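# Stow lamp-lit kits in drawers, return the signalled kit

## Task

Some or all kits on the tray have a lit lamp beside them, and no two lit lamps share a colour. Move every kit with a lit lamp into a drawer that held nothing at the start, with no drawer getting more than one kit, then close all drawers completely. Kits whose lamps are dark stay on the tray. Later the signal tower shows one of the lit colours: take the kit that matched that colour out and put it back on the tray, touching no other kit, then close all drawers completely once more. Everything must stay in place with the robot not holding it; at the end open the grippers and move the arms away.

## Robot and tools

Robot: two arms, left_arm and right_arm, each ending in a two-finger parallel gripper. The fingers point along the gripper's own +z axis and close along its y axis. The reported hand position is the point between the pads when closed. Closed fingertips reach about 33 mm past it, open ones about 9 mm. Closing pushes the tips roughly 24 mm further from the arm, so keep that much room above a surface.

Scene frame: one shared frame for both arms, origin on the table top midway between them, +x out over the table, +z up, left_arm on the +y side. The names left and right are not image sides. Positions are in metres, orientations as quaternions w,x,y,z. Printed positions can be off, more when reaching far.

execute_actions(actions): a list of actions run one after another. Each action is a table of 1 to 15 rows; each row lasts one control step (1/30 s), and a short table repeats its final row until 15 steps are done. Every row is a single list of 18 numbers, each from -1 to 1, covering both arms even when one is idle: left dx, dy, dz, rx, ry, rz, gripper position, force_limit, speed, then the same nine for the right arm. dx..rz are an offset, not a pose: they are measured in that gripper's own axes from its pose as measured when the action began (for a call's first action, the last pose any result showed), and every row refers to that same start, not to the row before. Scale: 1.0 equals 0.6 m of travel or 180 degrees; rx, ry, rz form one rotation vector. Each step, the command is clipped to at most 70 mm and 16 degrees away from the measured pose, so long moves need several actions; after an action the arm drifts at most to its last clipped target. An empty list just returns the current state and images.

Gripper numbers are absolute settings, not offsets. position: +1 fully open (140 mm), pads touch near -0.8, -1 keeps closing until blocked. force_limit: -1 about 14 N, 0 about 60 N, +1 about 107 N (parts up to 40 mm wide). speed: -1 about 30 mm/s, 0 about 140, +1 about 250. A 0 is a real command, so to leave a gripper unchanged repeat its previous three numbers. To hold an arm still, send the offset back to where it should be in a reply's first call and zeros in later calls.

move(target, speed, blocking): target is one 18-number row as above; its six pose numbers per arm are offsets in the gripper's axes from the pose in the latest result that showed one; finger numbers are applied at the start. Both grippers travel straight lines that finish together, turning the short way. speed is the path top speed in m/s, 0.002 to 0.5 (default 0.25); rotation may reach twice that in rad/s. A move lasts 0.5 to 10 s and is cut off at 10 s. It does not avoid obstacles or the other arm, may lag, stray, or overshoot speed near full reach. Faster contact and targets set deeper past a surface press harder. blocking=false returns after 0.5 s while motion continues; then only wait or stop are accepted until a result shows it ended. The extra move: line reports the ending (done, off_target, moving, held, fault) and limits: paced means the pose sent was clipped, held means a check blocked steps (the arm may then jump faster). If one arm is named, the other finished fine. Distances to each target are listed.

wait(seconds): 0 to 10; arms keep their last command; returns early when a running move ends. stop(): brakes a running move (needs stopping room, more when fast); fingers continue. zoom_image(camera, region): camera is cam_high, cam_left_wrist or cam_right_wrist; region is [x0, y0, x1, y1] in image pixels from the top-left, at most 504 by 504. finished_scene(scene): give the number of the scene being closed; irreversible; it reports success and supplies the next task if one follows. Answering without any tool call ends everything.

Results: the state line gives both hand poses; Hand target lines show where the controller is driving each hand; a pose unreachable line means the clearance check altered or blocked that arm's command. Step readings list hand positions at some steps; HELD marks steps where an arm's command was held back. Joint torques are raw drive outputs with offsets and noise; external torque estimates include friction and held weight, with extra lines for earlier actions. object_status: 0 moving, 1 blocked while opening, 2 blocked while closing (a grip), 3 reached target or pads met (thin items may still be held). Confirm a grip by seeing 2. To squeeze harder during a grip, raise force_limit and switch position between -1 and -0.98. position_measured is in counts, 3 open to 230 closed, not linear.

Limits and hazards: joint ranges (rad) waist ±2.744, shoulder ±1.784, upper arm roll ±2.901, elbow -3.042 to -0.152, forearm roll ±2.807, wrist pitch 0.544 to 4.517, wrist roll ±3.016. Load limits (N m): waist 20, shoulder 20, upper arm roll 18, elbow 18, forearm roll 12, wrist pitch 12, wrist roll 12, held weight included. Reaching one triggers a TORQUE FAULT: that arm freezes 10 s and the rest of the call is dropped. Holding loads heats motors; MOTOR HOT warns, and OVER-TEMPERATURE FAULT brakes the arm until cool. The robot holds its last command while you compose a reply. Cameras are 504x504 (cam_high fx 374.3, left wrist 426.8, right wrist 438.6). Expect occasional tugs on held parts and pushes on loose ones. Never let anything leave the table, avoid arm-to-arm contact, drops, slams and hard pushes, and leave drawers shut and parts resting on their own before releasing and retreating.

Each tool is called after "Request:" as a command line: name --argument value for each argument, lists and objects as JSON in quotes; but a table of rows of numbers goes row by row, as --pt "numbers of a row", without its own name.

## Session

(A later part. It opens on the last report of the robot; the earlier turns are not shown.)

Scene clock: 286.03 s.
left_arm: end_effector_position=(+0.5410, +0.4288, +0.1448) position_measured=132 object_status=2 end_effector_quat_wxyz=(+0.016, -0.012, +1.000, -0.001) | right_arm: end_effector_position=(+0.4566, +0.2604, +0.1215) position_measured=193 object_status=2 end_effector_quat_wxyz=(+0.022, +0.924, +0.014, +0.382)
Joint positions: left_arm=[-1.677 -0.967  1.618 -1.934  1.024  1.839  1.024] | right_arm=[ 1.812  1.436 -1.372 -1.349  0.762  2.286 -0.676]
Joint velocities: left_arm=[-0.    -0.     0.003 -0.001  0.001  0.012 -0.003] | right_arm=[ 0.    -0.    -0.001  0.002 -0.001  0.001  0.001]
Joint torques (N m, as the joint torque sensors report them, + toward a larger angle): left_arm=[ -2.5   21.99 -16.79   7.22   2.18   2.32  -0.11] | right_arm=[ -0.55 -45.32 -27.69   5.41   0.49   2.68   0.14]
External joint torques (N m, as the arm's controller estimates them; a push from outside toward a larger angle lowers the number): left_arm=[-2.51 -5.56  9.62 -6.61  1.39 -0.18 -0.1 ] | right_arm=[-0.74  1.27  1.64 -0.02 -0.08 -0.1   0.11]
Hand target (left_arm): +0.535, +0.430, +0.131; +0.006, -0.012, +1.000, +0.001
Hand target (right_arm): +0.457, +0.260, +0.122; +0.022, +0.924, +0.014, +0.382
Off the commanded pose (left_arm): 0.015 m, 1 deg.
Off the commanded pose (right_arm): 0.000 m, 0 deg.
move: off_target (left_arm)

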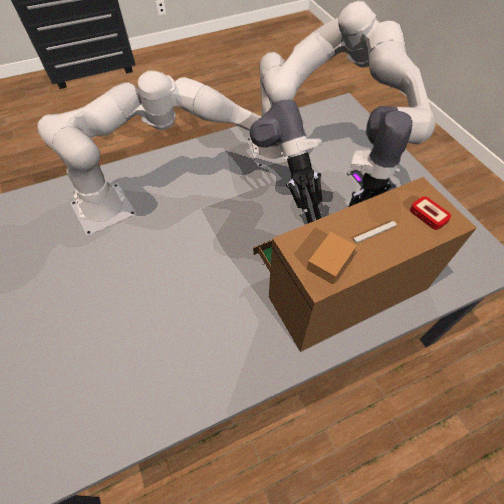

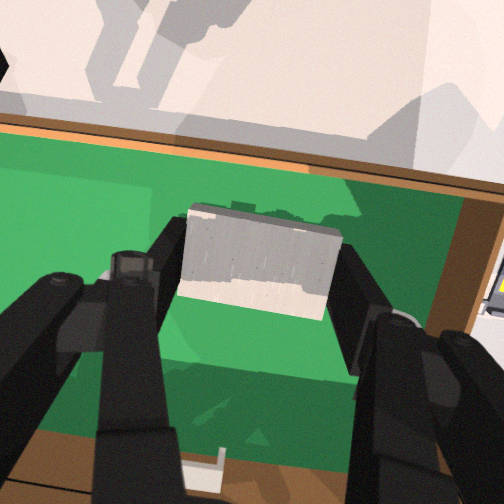

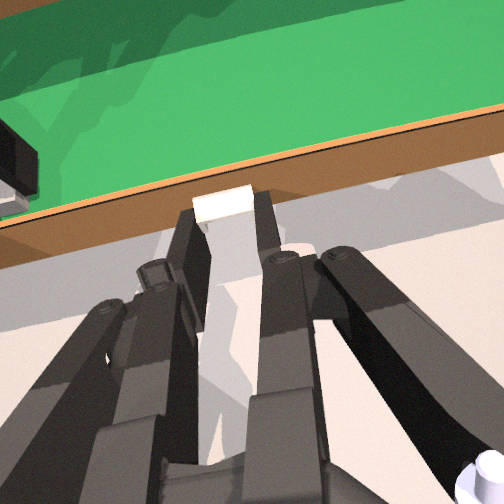

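Request:
execute_actions --actions '[[[0,0,-0.004,0,0,0,0.2,0,0,0,0,0,0,0,0,-1,0,-0.5]]]'

Request:
move --target '[0.02,0,-0.14,0,0,0,0.2,0,0,0,0,0,0,0,0,-1,0,-0.5]'

Request:
move --target '[0.42,0.44,0.1,0,0,0,0.3,0,0,0.16,-0.01,0.174,0,0,0,-1,0,-0.5]' --speed 0.15

Scene clock: 289.07 s.
left_arm: end_effector_position=(+0.5418, +0.4284, +0.1469) position_measured=104 object_status=3 end_effector_quat_wxyz=(+0.017, -0.012, +1.000, -0.000) | right_arm: end_effector_position=(+0.4566, +0.2605, +0.1216) position_measured=193 object_status=2 end_effector_quat_wxyz=(+0.022, +0.924, +0.014, +0.382)
Joint positions: left_arm=[-1.677 -0.965  1.614 -1.933  1.024  1.838  1.023] | right_arm=[ 1.812  1.436 -1.372 -1.349  0.762  2.286 -0.676]
Joint velocities: left_arm=[-0.001 -0.     0.001 -0.     0.001 -0.002  0.001] | right_arm=[ 0.001 -0.001  0.001 -0.001  0.    -0.     0.   ]
Joint torques (N m, as the joint torque sensors report them, + toward a larger angle): left_arm=[  0.47  25.42 -27.62  13.54  -0.12   1.97   0.23] | right_arm=[ -0.51 -45.22 -27.62   5.37   0.5    2.69   0.13]
External joint torques (N m, as the arm's controller estimates them; a push from outside toward a larger angle lowers the number): left_arm=[ 0.54 -2.12 -1.16 -0.31 -0.92 -0.54  0.23] | right_arm=[-0.78  1.4   1.67 -0.09 -0.08 -0.09  0.1 ]
Hand target (left_arm): +0.541, +0.429, +0.147; +0.016, -0.012, +1.000, -0.001
Hand target (right_arm): +0.457, +0.260, +0.122; +0.022, +0.924, +0.014, +0.382
Off the commanded pose (left_arm): 0.001 m, 0 deg.
Off the commanded pose (right_arm): 0.000 m, 0 deg.
Step readings (end_effector_position):
0: left_arm (+0.5415, +0.4286, +0.1448) | right_arm (+0.4566, +0.2604, +0.1215)
1: left_arm (+0.5418, +0.4285, +0.1459) | right_arm (+0.4566, +0.2604, +0.1215)
2: left_arm (+0.5423, +0.4283, +0.1468) | right_arm (+0.4566, +0.2605, +0.1216)
4: left_arm (+0.5423, +0.4281, +0.1471) | right_arm (+0.4566, +0.2605, +0.1216)
8: left_arm (+0.5420, +0.4283, +0.1470) | right_arm (+0.4566, +0.2605, +0.1216)
15: end_effector_position above

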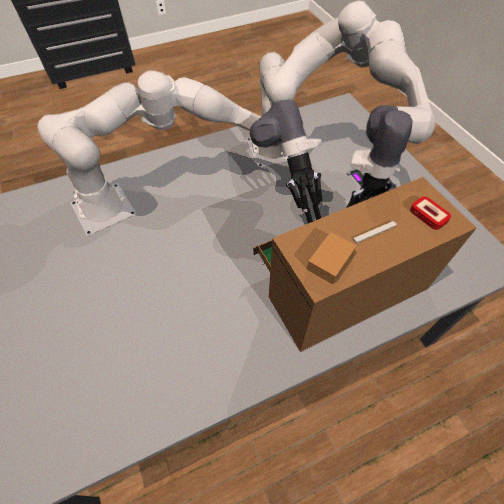

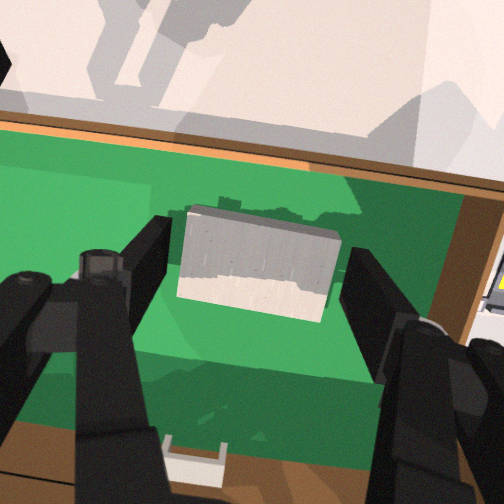

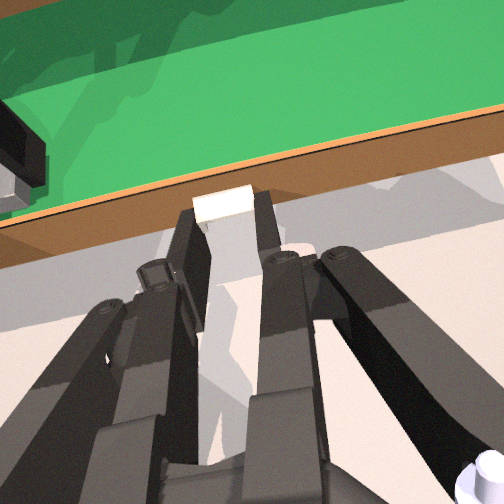

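Scene clock: 290.10 s.
left_arm: end_effector_position=(+0.5280, +0.4285, +0.2297) position_measured=104 object_status=3 end_effector_quat_wxyz=(+0.018, -0.014, +1.000, +0.001) | right_arm: end_effector_position=(+0.4566, +0.2605, +0.1216) position_measured=193 object_status=2 end_effector_quat_wxyz=(+0.022, +0.924, +0.014, +0.382)
Joint positions: left_arm=[-1.604 -0.905  1.456 -1.888  0.923  1.71   1.053] | right_arm=[ 1.812  1.436 -1.372 -1.349  0.762  2.286 -0.676]
Joint velocities: left_arm=[ 0.     0.    -0.002  0.    -0.    -0.014  0.008] | right_arm=[ 0.     0.    -0.001 -0.001 -0.    -0.     0.001]
Joint torques (N m, as the joint torque sensors report them, + toward a larger angle): left_arm=[  1.76  21.13 -27.42  16.15  -0.35   2.05   0.31] | right_arm=[ -0.52 -45.05 -27.64   5.23   0.5    2.69   0.11]
External joint torques (N m, as the arm's controller estimates them; a push from outside toward a larger angle lowers the number): left_arm=[ 1.77 -3.08 -2.19  0.89 -1.19 -0.47  0.32] | right_arm=[-0.43  1.56  1.75 -0.05 -0.06 -0.08  0.09]
Hand target (left_arm): +0.527, +0.429, +0.230; +0.017, -0.013, +1.000, -0.001
Hand target (right_arm): +0.457, +0.260, +0.122; +0.022, +0.924, +0.014, +0.382
Off the commanded pose (left_arm): 0.001 m, 0 deg.
Off the commanded pose (right_arm): 0.000 m, 0 deg.
move: done

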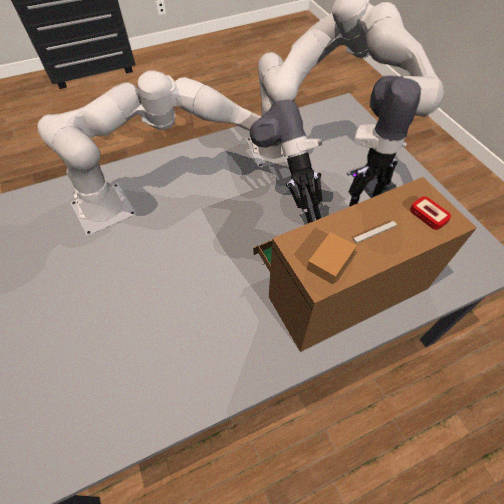

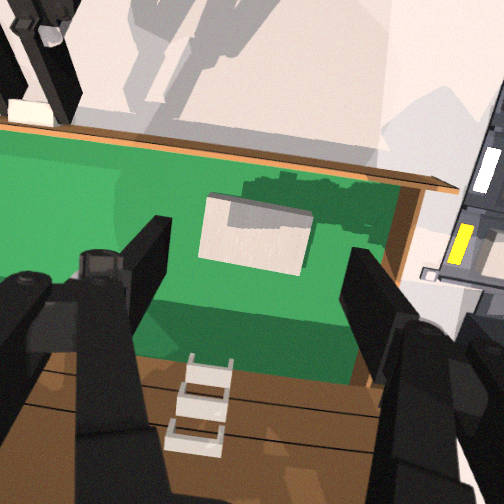

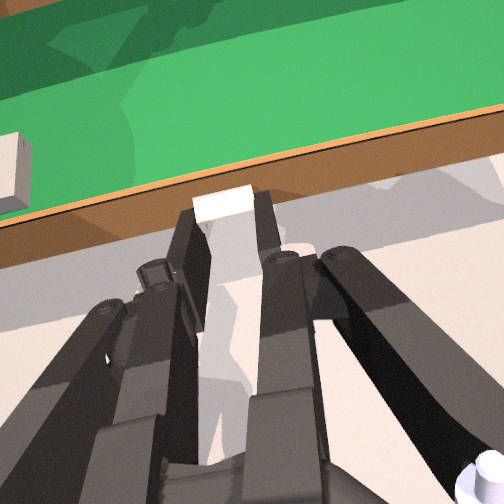

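Scene clock: 293.30 s.
left_arm: end_effector_position=(+0.2682, +0.6924, +0.1560) position_measured=91 object_status=3 end_effector_quat_wxyz=(+0.009, -0.024, +1.000, +0.003) | right_arm: end_effector_position=(+0.5959, +0.2668, +0.1163) position_measured=193 object_status=2 end_effector_quat_wxyz=(+0.027, +0.926, +0.012, +0.376)
Joint positions: left_arm=[-0.629 -1.256  1.287 -2.367  1.159  1.624  1.497] | right_arm=[ 1.23   1.528 -1.367 -0.616  0.726  2.125 -0.605]
Joint velocities: left_arm=[-0.002  0.001  0.    -0.001  0.001  0.     0.028] | right_arm=[-0.011  0.003 -0.003  0.022  0.    -0.012  0.015]
Joint torques (N m, as the joint torque sensors report them, + toward a larger angle): left_arm=[  2.09  16.28 -28.32   7.79   1.56   2.12   0.55] | right_arm=[ -2.36 -49.57 -13.8    7.9    0.61   5.55   0.19]
External joint torques (N m, as the arm's controller estimates them; a push from outside toward a larger angle lowers the number): left_arm=[ 2.21 -2.53 -1.74 -1.96  0.73 -0.35  0.55] | right_arm=[-2.3   8.42  2.66  2.83  0.39  2.92  0.16]
Hand target (left_arm): +0.267, +0.693, +0.155; +0.008, -0.018, +1.000, +0.004
Hand target (right_arm): +0.597, +0.270, +0.110; +0.022, +0.926, +0.015, +0.378
Off the commanded pose (left_arm): 0.009 m, 2 deg.
Off the commanded pose (right_arm): 0.003 m, 1 deg.
move: off_target (left_arm)

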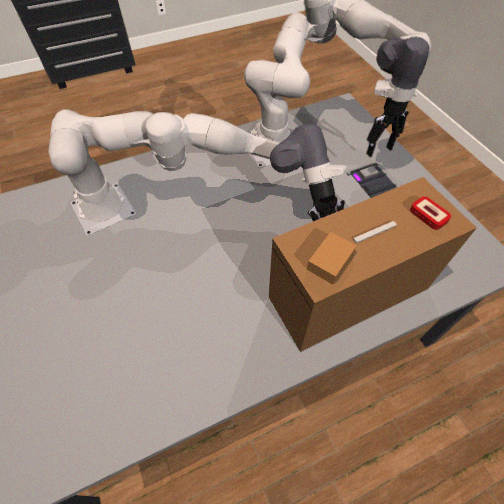

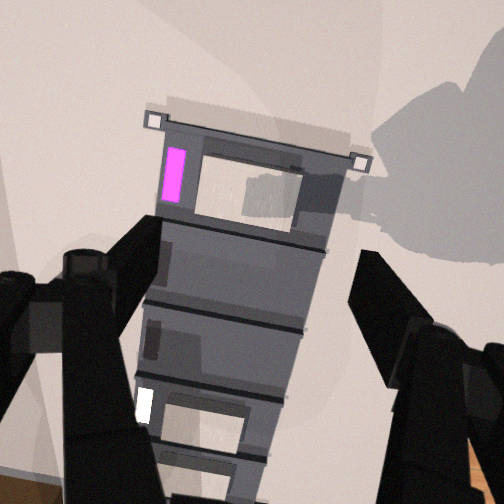

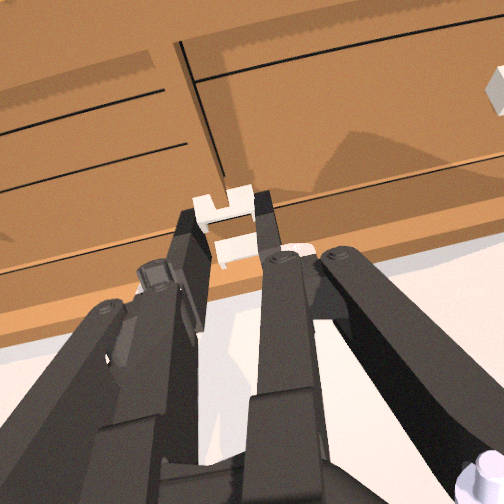

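Request:
execute_actions --actions '[[[0,0,0,0,0,0,0.3,0,0,0,0,-0.003,0,0,0,-0.1,0,0]]]'

Request:
move --target '[0.008,-0.012,0.185,0,0,0,0.3,0,0,-0.066,0,0,0,0,0,-0.1,0,0]' --speed 0.12

Request:
move --target '[0,0,0,0,0,0,-1,0,0,0.01,0,0.036,0,0,0,-0.1,0,0]' --speed 0.04

Scene clock: 296.77 s.
left_arm: end_effector_position=(+0.2681, +0.6923, +0.1559) position_measured=91 object_status=3 end_effector_quat_wxyz=(+0.009, -0.021, +1.000, +0.003) | right_arm: end_effector_position=(+0.5954, +0.2655, +0.1166) position_measured=141 object_status=3 end_effector_quat_wxyz=(+0.028, +0.926, +0.009, +0.375)
Joint positions: left_arm=[-0.629 -1.256  1.287 -2.367  1.159  1.624  1.501] | right_arm=[ 1.239  1.526 -1.367 -0.63   0.726  2.125 -0.602]
Joint velocities: left_arm=[ 0.    -0.002  0.002  0.    -0.    -0.    -0.003] | right_arm=[ 0.002 -0.003 -0.001 -0.003  0.     0.002 -0.001]
Joint torques (N m, as the joint torque sensors report them, + toward a larger angle): left_arm=[  0.41  17.96 -28.54   9.32   0.51   2.6   -0.17] | right_arm=[  1.84 -57.11 -14.67   3.48   0.32   2.84  -0.24]
External joint torques (N m, as the arm's controller estimates them; a push from outside toward a larger angle lowers the number): left_arm=[ 0.4  -0.7  -2.13 -0.47 -0.32  0.15 -0.17] | right_arm=[ 1.65  1.08  2.2  -1.8   0.09  0.16 -0.26]
Hand target (left_arm): +0.268, +0.692, +0.156; +0.009, -0.024, +1.000, +0.003
Hand target (right_arm): +0.595, +0.267, +0.118; +0.027, +0.926, +0.012, +0.376
Off the commanded pose (left_arm): 0.000 m, 0 deg.
Off the commanded pose (right_arm): 0.002 m, 0 deg.
Step readings (end_effector_position):
0: left_arm (+0.2681, +0.6923, +0.1559) | right_arm (+0.5959, +0.2669, +0.1163)
1: left_arm (+0.2681, +0.6923, +0.1559) | right_arm (+0.5955, +0.2667, +0.1165)
2: left_arm (+0.2681, +0.6923, +0.1559) | right_arm (+0.5949, +0.2667, +0.1164)
4: left_arm (+0.2681, +0.6923, +0.1559) | right_arm (+0.5943, +0.2668, +0.1163)
8: left_arm (+0.2681, +0.6923, +0.1559) | right_arm (+0.5947, +0.2662, +0.1164)
15: end_effector_position above

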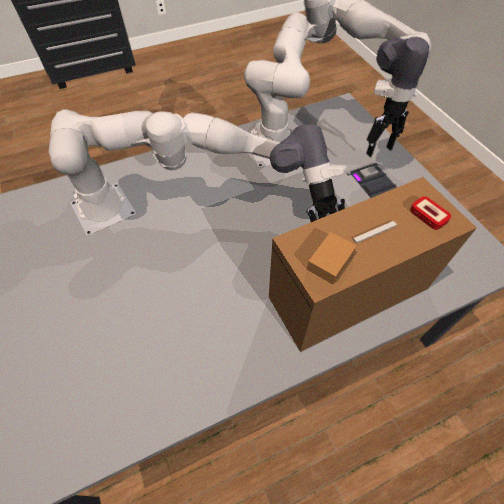

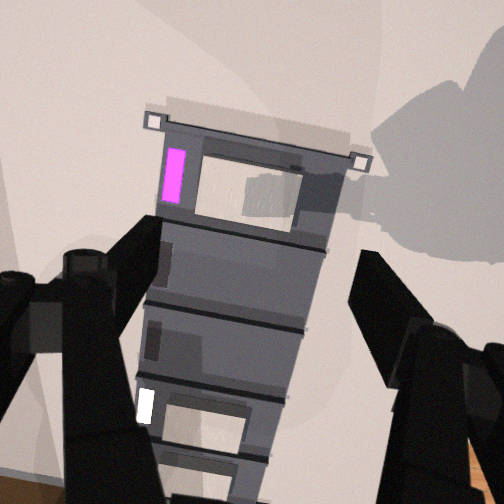

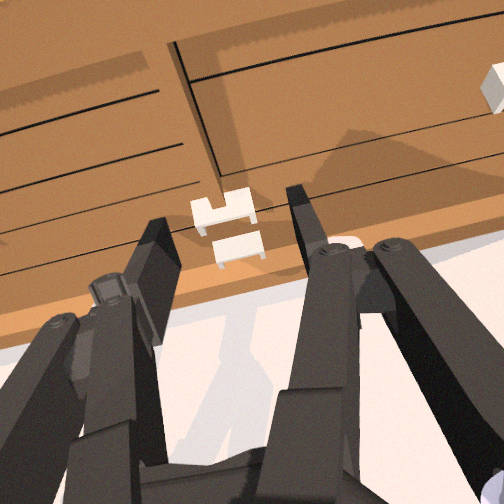

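Scene clock: 298.23 s.
left_arm: end_effector_position=(+0.2639, +0.6860, +0.0444) position_measured=91 object_status=3 end_effector_quat_wxyz=(+0.006, -0.019, +1.000, +0.003) | right_arm: end_effector_position=(+0.5687, +0.2623, +0.0915) position_measured=141 object_status=3 end_effector_quat_wxyz=(+0.028, +0.925, +0.005, +0.378)
Joint positions: left_arm=[-0.647 -1.303  1.544 -2.454  1.387  1.772  1.451] | right_arm=[ 1.412  1.528 -1.347 -0.89   0.744  2.225 -0.623]
Joint velocities: left_arm=[-0.    -0.     0.001 -0.     0.004  0.011 -0.012] | right_arm=[-0.     0.001  0.002  0.     0.001  0.006 -0.003]
Joint torques (N m, as the joint torque sensors report them, + toward a larger angle): left_arm=[ -1.76  17.12 -26.84   3.64   1.65   2.98  -0.07] | right_arm=[  0.61 -53.4  -19.33   3.23   0.73   3.04  -0.27]
External joint torques (N m, as the arm's controller estimates them; a push from outside toward a larger angle lowers the number): left_arm=[-1.81 -2.42 -0.03 -2.05  0.84  0.54 -0.07] | right_arm=[ 0.49  1.43  2.76 -1.97  0.3   0.36 -0.29]
Hand target (left_arm): +0.266, +0.685, +0.044; +0.008, -0.021, +1.000, +0.004
Hand target (right_arm): +0.568, +0.263, +0.090; +0.028, +0.926, +0.008, +0.377
Off the commanded pose (left_arm): 0.002 m, 0 deg.
Off the commanded pose (right_arm): 0.003 m, 1 deg.
move: done

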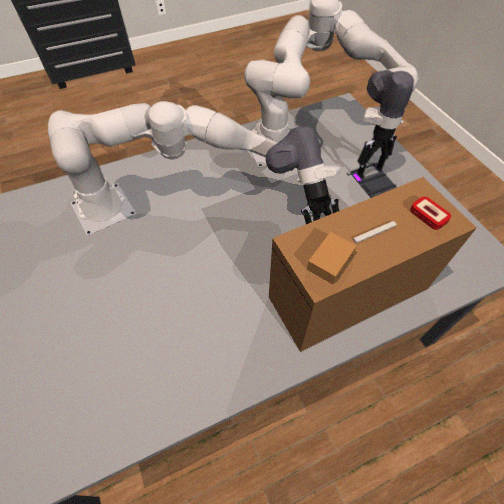

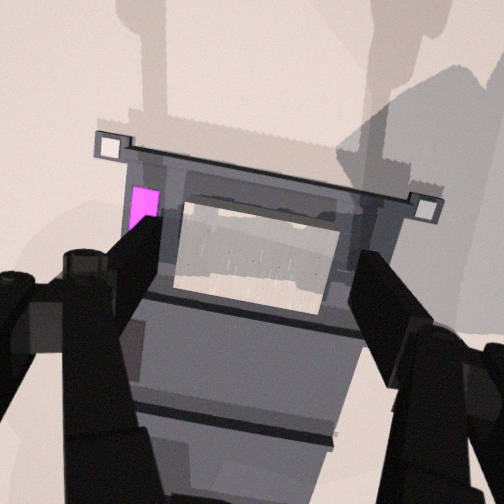

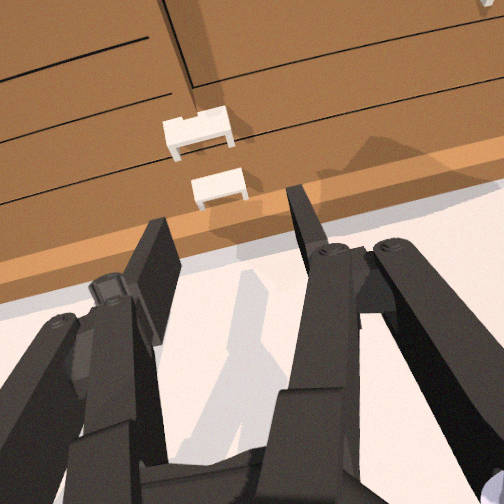

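Scene clock: 299.10 s.
left_arm: end_effector_position=(+0.2642, +0.6861, +0.0449) position_measured=133 object_status=2 end_effector_quat_wxyz=(+0.007, -0.019, +1.000, +0.004) | right_arm: end_effector_position=(+0.5876, +0.2629, +0.0793) position_measured=141 object_status=3 end_effector_quat_wxyz=(+0.027, +0.926, +0.010, +0.376)
Joint positions: left_arm=[-0.647 -1.303  1.543 -2.454  1.387  1.772  1.451] | right_arm=[ 1.31   1.562 -1.35  -0.749  0.743  2.204 -0.605]
Joint velocities: left_arm=[-0.001 -0.001 -0.    -0.001 -0.002  0.     0.003] | right_arm=[-0.007  0.003 -0.011  0.035 -0.    -0.02   0.022]
Joint torques (N m, as the joint torque sensors report them, + toward a larger angle): left_arm=[  0.11  17.21 -27.2    5.74   0.75   2.47   0.07] | right_arm=[ -1.43 -53.96 -18.41   5.71  -0.36   2.27   0.53]
External joint torques (N m, as the arm's controller estimates them; a push from outside toward a larger angle lowers the number): left_arm=[ 0.2  -2.31 -0.32  0.09 -0.06  0.01  0.07] | right_arm=[-2.03  2.8   0.83  0.49 -0.76 -0.4   0.51]
Hand target (left_arm): +0.264, +0.686, +0.044; +0.006, -0.019, +1.000, +0.003
Hand target (right_arm): +0.588, +0.262, +0.080; +0.028, +0.926, +0.005, +0.377
Off the commanded pose (left_arm): 0.001 m, 0 deg.
Off the commanded pose (right_arm): 0.002 m, 1 deg.
move: done

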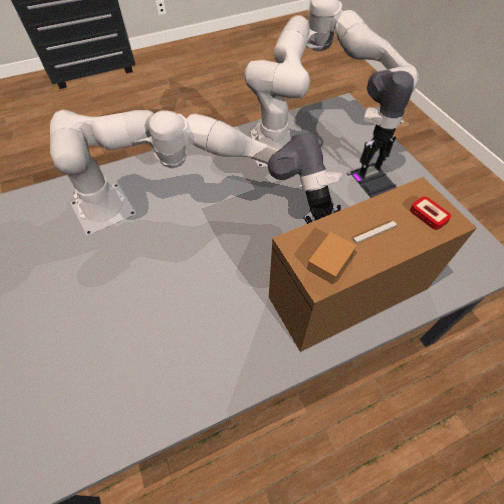

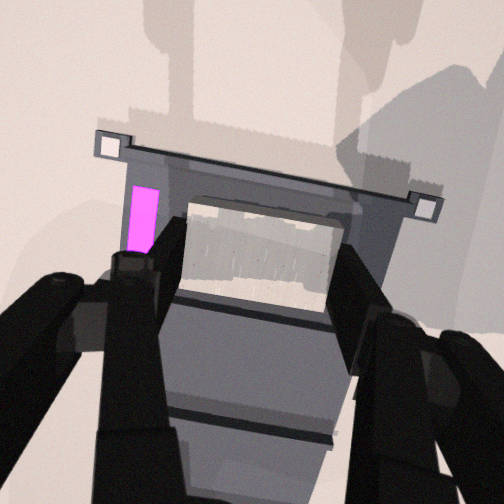

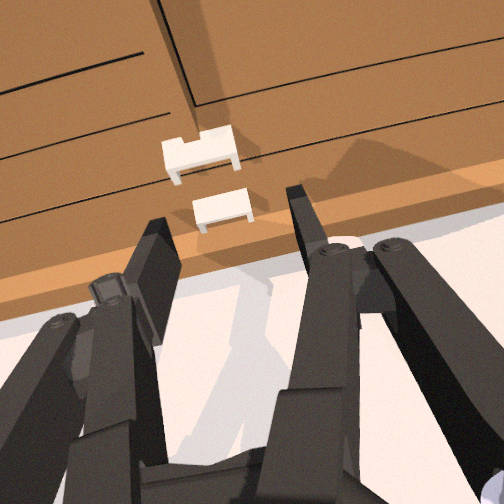

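Request:
move --target '[0,0,-0.2,0,0,0,-1,0,0,-0.004,-0.002,0.019,0,0,0,-0.1,0,0]' --speed 0.12

Request:
move --target '[0,0,0,0,0,0,-1,0,0,0,0,0,0,0,0,-1,0,-0.5]'

Scene clock: 302.20 s.
left_arm: end_effector_position=(+0.2633, +0.6858, +0.1647) position_measured=133 object_status=2 end_effector_quat_wxyz=(+0.008, -0.021, +1.000, +0.004) | right_arm: end_effector_position=(+0.5925, +0.2654, +0.0691) position_measured=141 object_status=3 end_effector_quat_wxyz=(+0.026, +0.927, +0.014, +0.375)
Joint positions: left_arm=[-0.614 -1.26   1.256 -2.381  1.141  1.606  1.496] | right_arm=[ 1.25   1.587 -1.356 -0.652  0.742  2.186 -0.582]
Joint velocities: left_arm=[ 0.001  0.    -0.001 -0.     0.001 -0.012  0.007] | right_arm=[-0.003  0.003 -0.002  0.006 -0.    -0.005  0.009]
Joint torques (N m, as the joint torque sensors report them, + toward a larger angle): left_arm=[  2.19  16.48 -29.09  11.79  -0.36   2.28   0.37] | right_arm=[ -1.73 -54.43 -16.7    5.91  -0.32   2.27   0.49]
External joint torques (N m, as the arm's controller estimates them; a push from outside toward a larger angle lowers the number): left_arm=[ 2.14 -1.78 -2.94  1.67 -1.2  -0.17  0.37] | right_arm=[-1.55  2.91  0.42  1.25 -0.65 -0.32  0.47]
Hand target (left_arm): +0.262, +0.686, +0.166; +0.008, -0.020, +1.000, +0.002
Hand target (right_arm): +0.594, +0.264, +0.069; +0.027, +0.926, +0.010, +0.376
Off the commanded pose (left_arm): 0.001 m, 0 deg.
Off the commanded pose (right_arm): 0.002 m, 0 deg.
move: done

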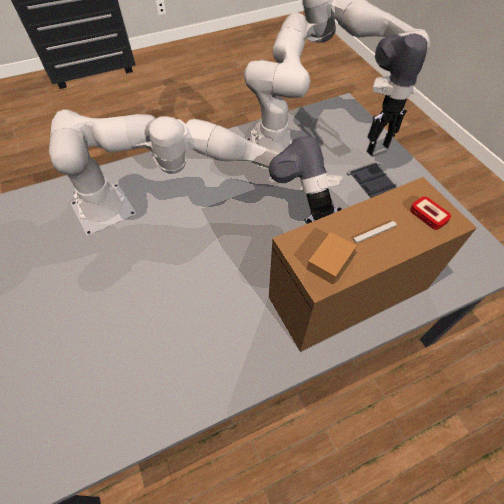

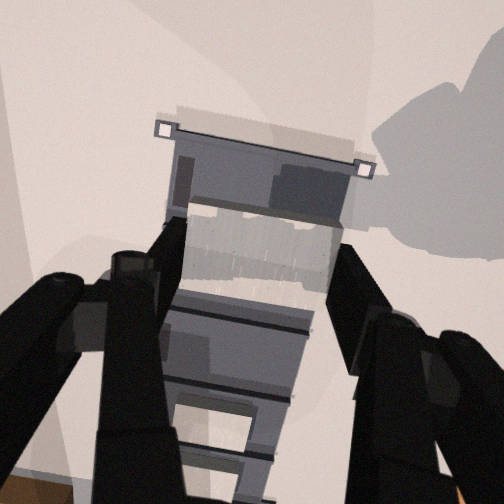

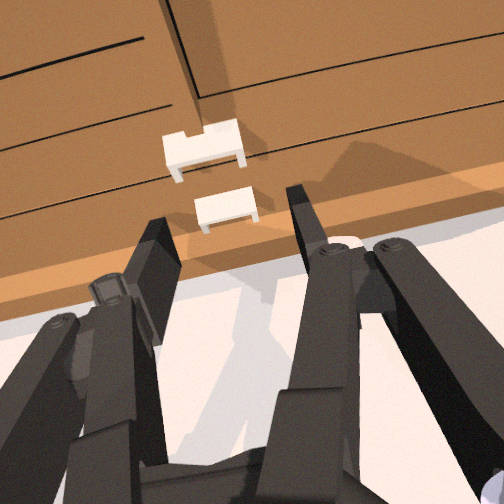

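Scene clock: 302.80 s.
left_arm: end_effector_position=(+0.2633, +0.6858, +0.1647) position_measured=133 object_status=2 end_effector_quat_wxyz=(+0.008, -0.021, +1.000, +0.004) | right_arm: end_effector_position=(+0.5923, +0.2655, +0.0692) position_measured=194 object_status=2 end_effector_quat_wxyz=(+0.026, +0.927, +0.014, +0.375)
Joint positions: left_arm=[-0.614 -1.26   1.256 -2.381  1.141  1.606  1.496] | right_arm=[ 1.25   1.587 -1.356 -0.652  0.742  2.186 -0.582]
Joint velocities: left_arm=[ 0.     0.001  0.001  0.001 -0.001 -0.001 -0.   ] | right_arm=[-0. -0.  0.  0.  0.  0.  0.]
Joint torques (N m, as the joint torque sensors report them, + toward a larger angle): left_arm=[  0.47  15.89 -27.47   9.     0.71   2.44   0.06] | right_arm=[ -0.64 -55.75 -15.89   4.61   0.27   2.62   0.13]
External joint torques (N m, as the arm's controller estimates them; a push from outside toward a larger angle lowers the number): left_arm=[ 0.42 -2.35 -1.32 -1.2  -0.13 -0.02  0.06] | right_arm=[-0.68  1.83  1.3  -0.19 -0.05  0.    0.11]
Hand target (left_arm): +0.263, +0.686, +0.165; +0.008, -0.021, +1.000, +0.004
Hand target (right_arm): +0.592, +0.265, +0.069; +0.026, +0.927, +0.014, +0.375
Off the commanded pose (left_arm): 0.000 m, 0 deg.
Off the commanded pose (right_arm): 0.000 m, 0 deg.
move: done

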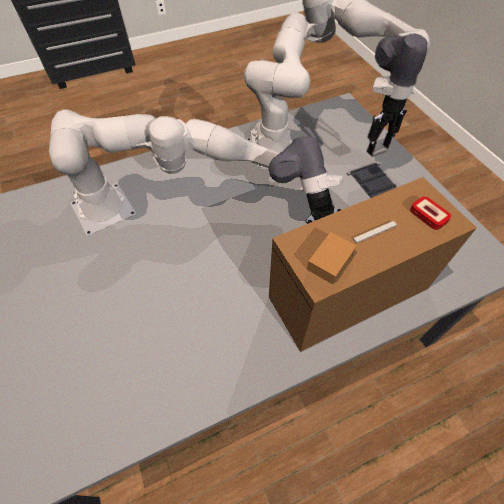

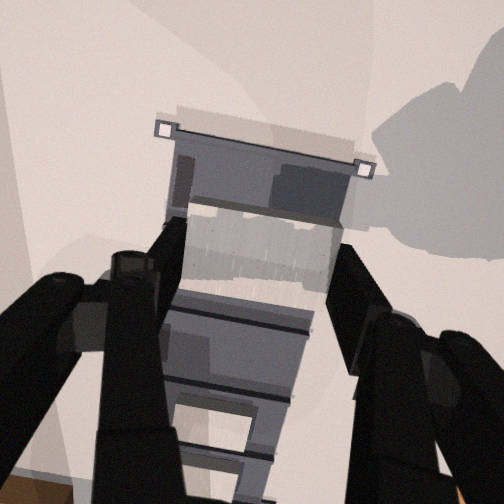

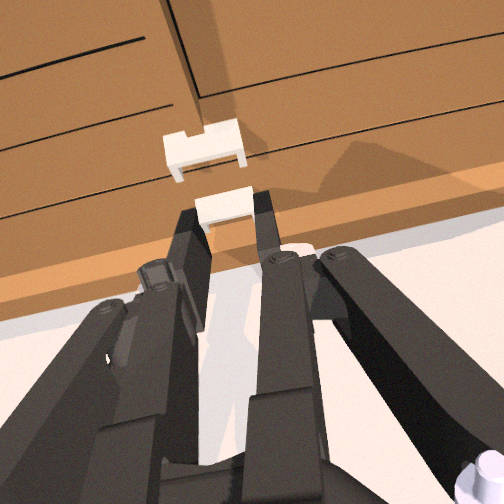

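Pull; left moves above at the same time.

Request:
move --target '[-0.44,-0.405,-0.05,0,0,0,-1,0,0,-0.168,0.009,-0.16,0,0,0,-1,0,-0.5]' --speed 0.1

Scene clock: 307.87 s.
left_arm: end_effector_position=(+0.5391, +0.4447, +0.2098) position_measured=133 object_status=2 end_effector_quat_wxyz=(+0.021, -0.012, +1.000, +0.001) | right_arm: end_effector_position=(+0.4562, +0.2596, +0.0741) position_measured=194 object_status=2 end_effector_quat_wxyz=(+0.024, +0.924, +0.018, +0.381)
Joint positions: left_arm=[-1.625 -0.966  1.489 -1.87   0.99   1.711  1.063] | right_arm=[ 1.799  1.487 -1.323 -1.341  0.771  2.336 -0.644]
Joint velocities: left_arm=[ 0.     0.001  0.012  0.012 -0.003 -0.005 -0.019] | right_arm=[ 0.001  0.001  0.    -0.001  0.001  0.     0.002]
Joint torques (N m, as the joint torque sensors report them, + toward a larger angle): left_arm=[ -0.95  25.98 -26.52  15.11  -0.39   2.09   0.04] | right_arm=[  0.54 -46.48 -26.8    2.54   0.8    1.53   0.29]
External joint torques (N m, as the arm's controller estimates them; a push from outside toward a larger angle lowers the number): left_arm=[-0.7  -0.68  0.15  1.27 -1.21 -0.44  0.04] | right_arm=[ 0.45  0.4   2.2  -2.31  0.15 -1.19  0.26]
Hand target (left_arm): +0.539, +0.445, +0.210; +0.019, -0.018, +1.000, +0.000
Hand target (right_arm): +0.455, +0.257, +0.072; +0.026, +0.925, +0.014, +0.379
Off the commanded pose (left_arm): 0.016 m, 2 deg.
Off the commanded pose (right_arm): 0.006 m, 1 deg.
move: off_target (left_arm, right_arm)

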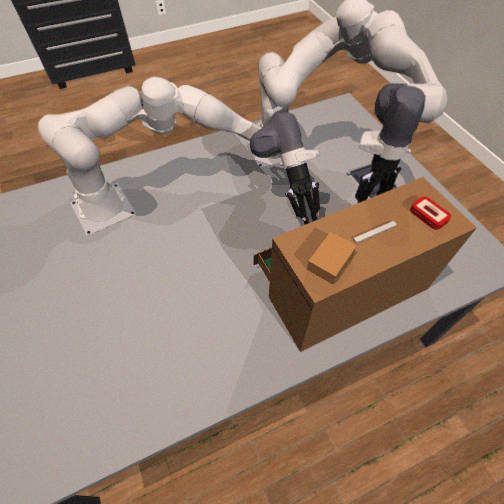

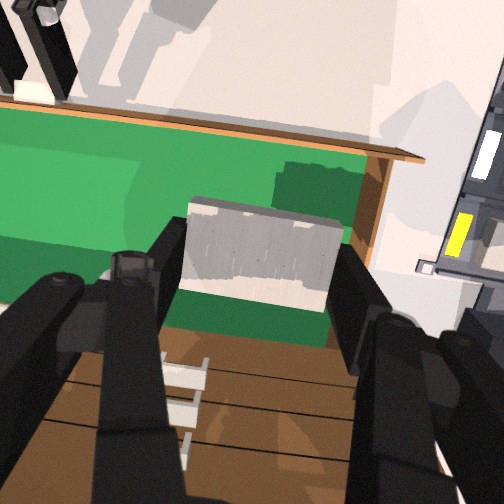

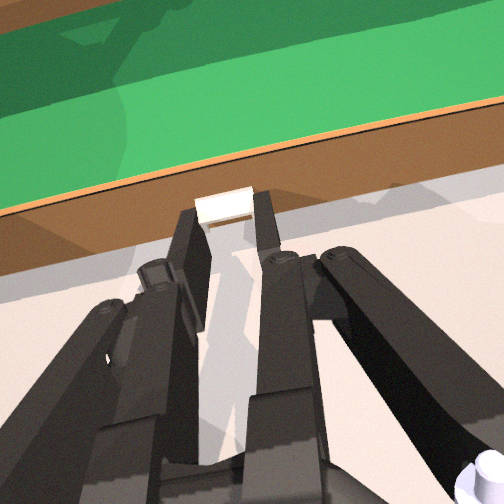

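Request:
move --target '[0.013,-0.025,0.175,0,0.012,0,-1,0,0,0,0,0,0,0,0,-1,0,-0.5]' --speed 0.1

Request:
move --target '[0,0,0.027,0,0,0,-1,0,0,0,0,0,0,0,0,-1,0,-0.5]' --speed 0.025

Scene clock: 310.90 s.
left_arm: end_effector_position=(+0.5349, +0.4296, +0.1051) position_measured=133 object_status=2 end_effector_quat_wxyz=(+0.000, -0.010, +1.000, +0.000) | right_arm: end_effector_position=(+0.4562, +0.2596, +0.0742) position_measured=194 object_status=2 end_effector_quat_wxyz=(+0.024, +0.924, +0.018, +0.381)
Joint positions: left_arm=[-1.704 -1.032  1.668 -1.944  1.089  1.839  1.003] | right_arm=[ 1.799  1.487 -1.323 -1.341  0.771  2.336 -0.644]
Joint velocities: left_arm=[-0.001 -0.001  0.002  0.002 -0.001  0.011 -0.012] | right_arm=[-0.     0.    -0.    -0.002  0.    -0.001 -0.002]
Joint torques (N m, as the joint torque sensors report them, + toward a larger angle): left_arm=[ -1.16  27.91 -28.55  10.24   1.68   2.81  -0.03] | right_arm=[ -0.57 -45.47 -27.47   4.95   0.58   2.62   0.11]
External joint torques (N m, as the arm's controller estimates them; a push from outside toward a larger angle lowers the number): left_arm=[-1.14 -1.28 -1.11 -2.12  0.91  0.36 -0.03] | right_arm=[-0.45  1.24  1.47  0.28 -0.06 -0.06  0.08]
Hand target (left_arm): +0.536, +0.428, +0.105; +0.003, -0.011, +1.000, +0.001
Hand target (right_arm): +0.456, +0.260, +0.074; +0.024, +0.924, +0.018, +0.381
Off the commanded pose (left_arm): 0.001 m, 0 deg.
Off the commanded pose (right_arm): 0.000 m, 0 deg.
move: done

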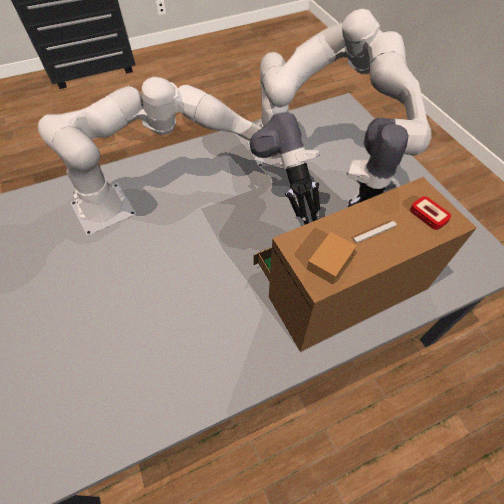

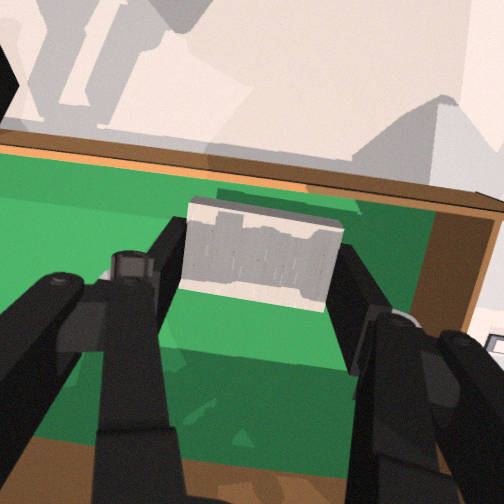

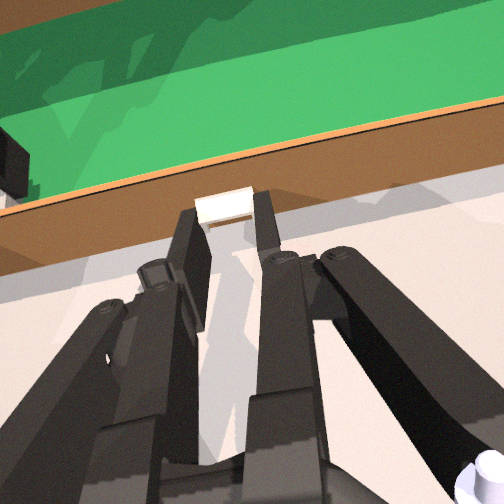

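Scene clock: 311.80 s.
left_arm: end_effector_position=(+0.5337, +0.4314, +0.0896) position_measured=133 object_status=2 end_effector_quat_wxyz=(-0.002, -0.010, +1.000, -0.000) | right_arm: end_effector_position=(+0.4562, +0.2596, +0.0742) position_measured=194 object_status=2 end_effector_quat_wxyz=(+0.024, +0.924, +0.018, +0.381)
Joint positions: left_arm=[-1.712 -1.041  1.697 -1.951  1.104  1.86   1.   ] | right_arm=[ 1.799  1.487 -1.323 -1.341  0.771  2.336 -0.644]
Joint velocities: left_arm=[-0.001  0.001  0.    -0.001  0.001  0.012 -0.002] | right_arm=[ 0.     0.    -0.002  0.    -0.001  0.    -0.001]
Joint torques (N m, as the joint torque sensors report them, + toward a larger angle): left_arm=[ -1.26  26.56 -28.13  10.39   1.62   2.84  -0.18] | right_arm=[ -0.3  -45.66 -27.27   4.8    0.54   2.64   0.1 ]
External joint torques (N m, as the arm's controller estimates them; a push from outside toward a larger angle lowers the number): left_arm=[-1.16 -3.16 -0.57 -1.62  0.86  0.4  -0.18] | right_arm=[-0.33  1.28  1.83  0.   -0.11 -0.08  0.07]
Hand target (left_arm): +0.535, +0.429, +0.089; +0.001, -0.010, +1.000, +0.000
Hand target (right_arm): +0.456, +0.260, +0.074; +0.024, +0.924, +0.018, +0.381
Off the commanded pose (left_arm): 0.002 m, 0 deg.
Off the commanded pose (right_arm): 0.000 m, 0 deg.
move: done

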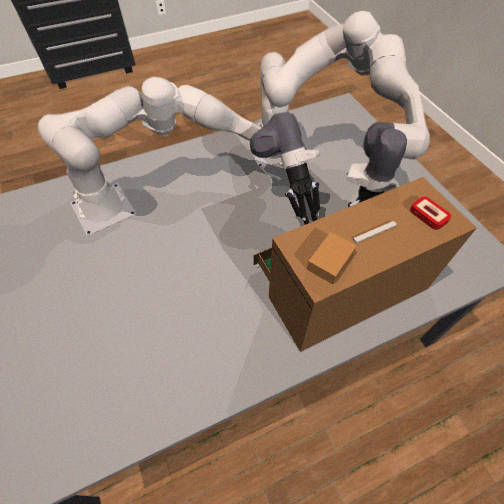

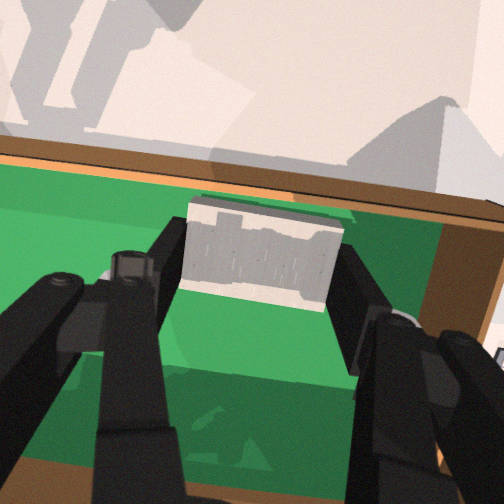

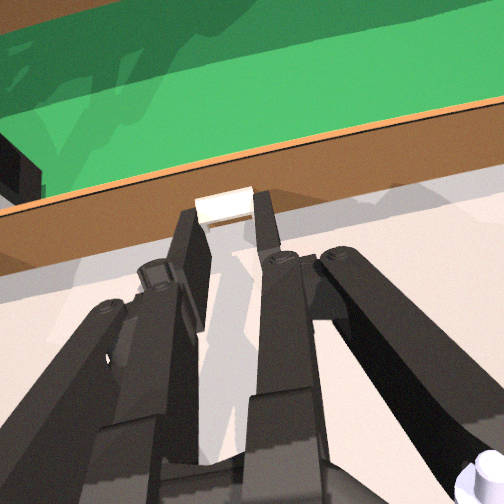

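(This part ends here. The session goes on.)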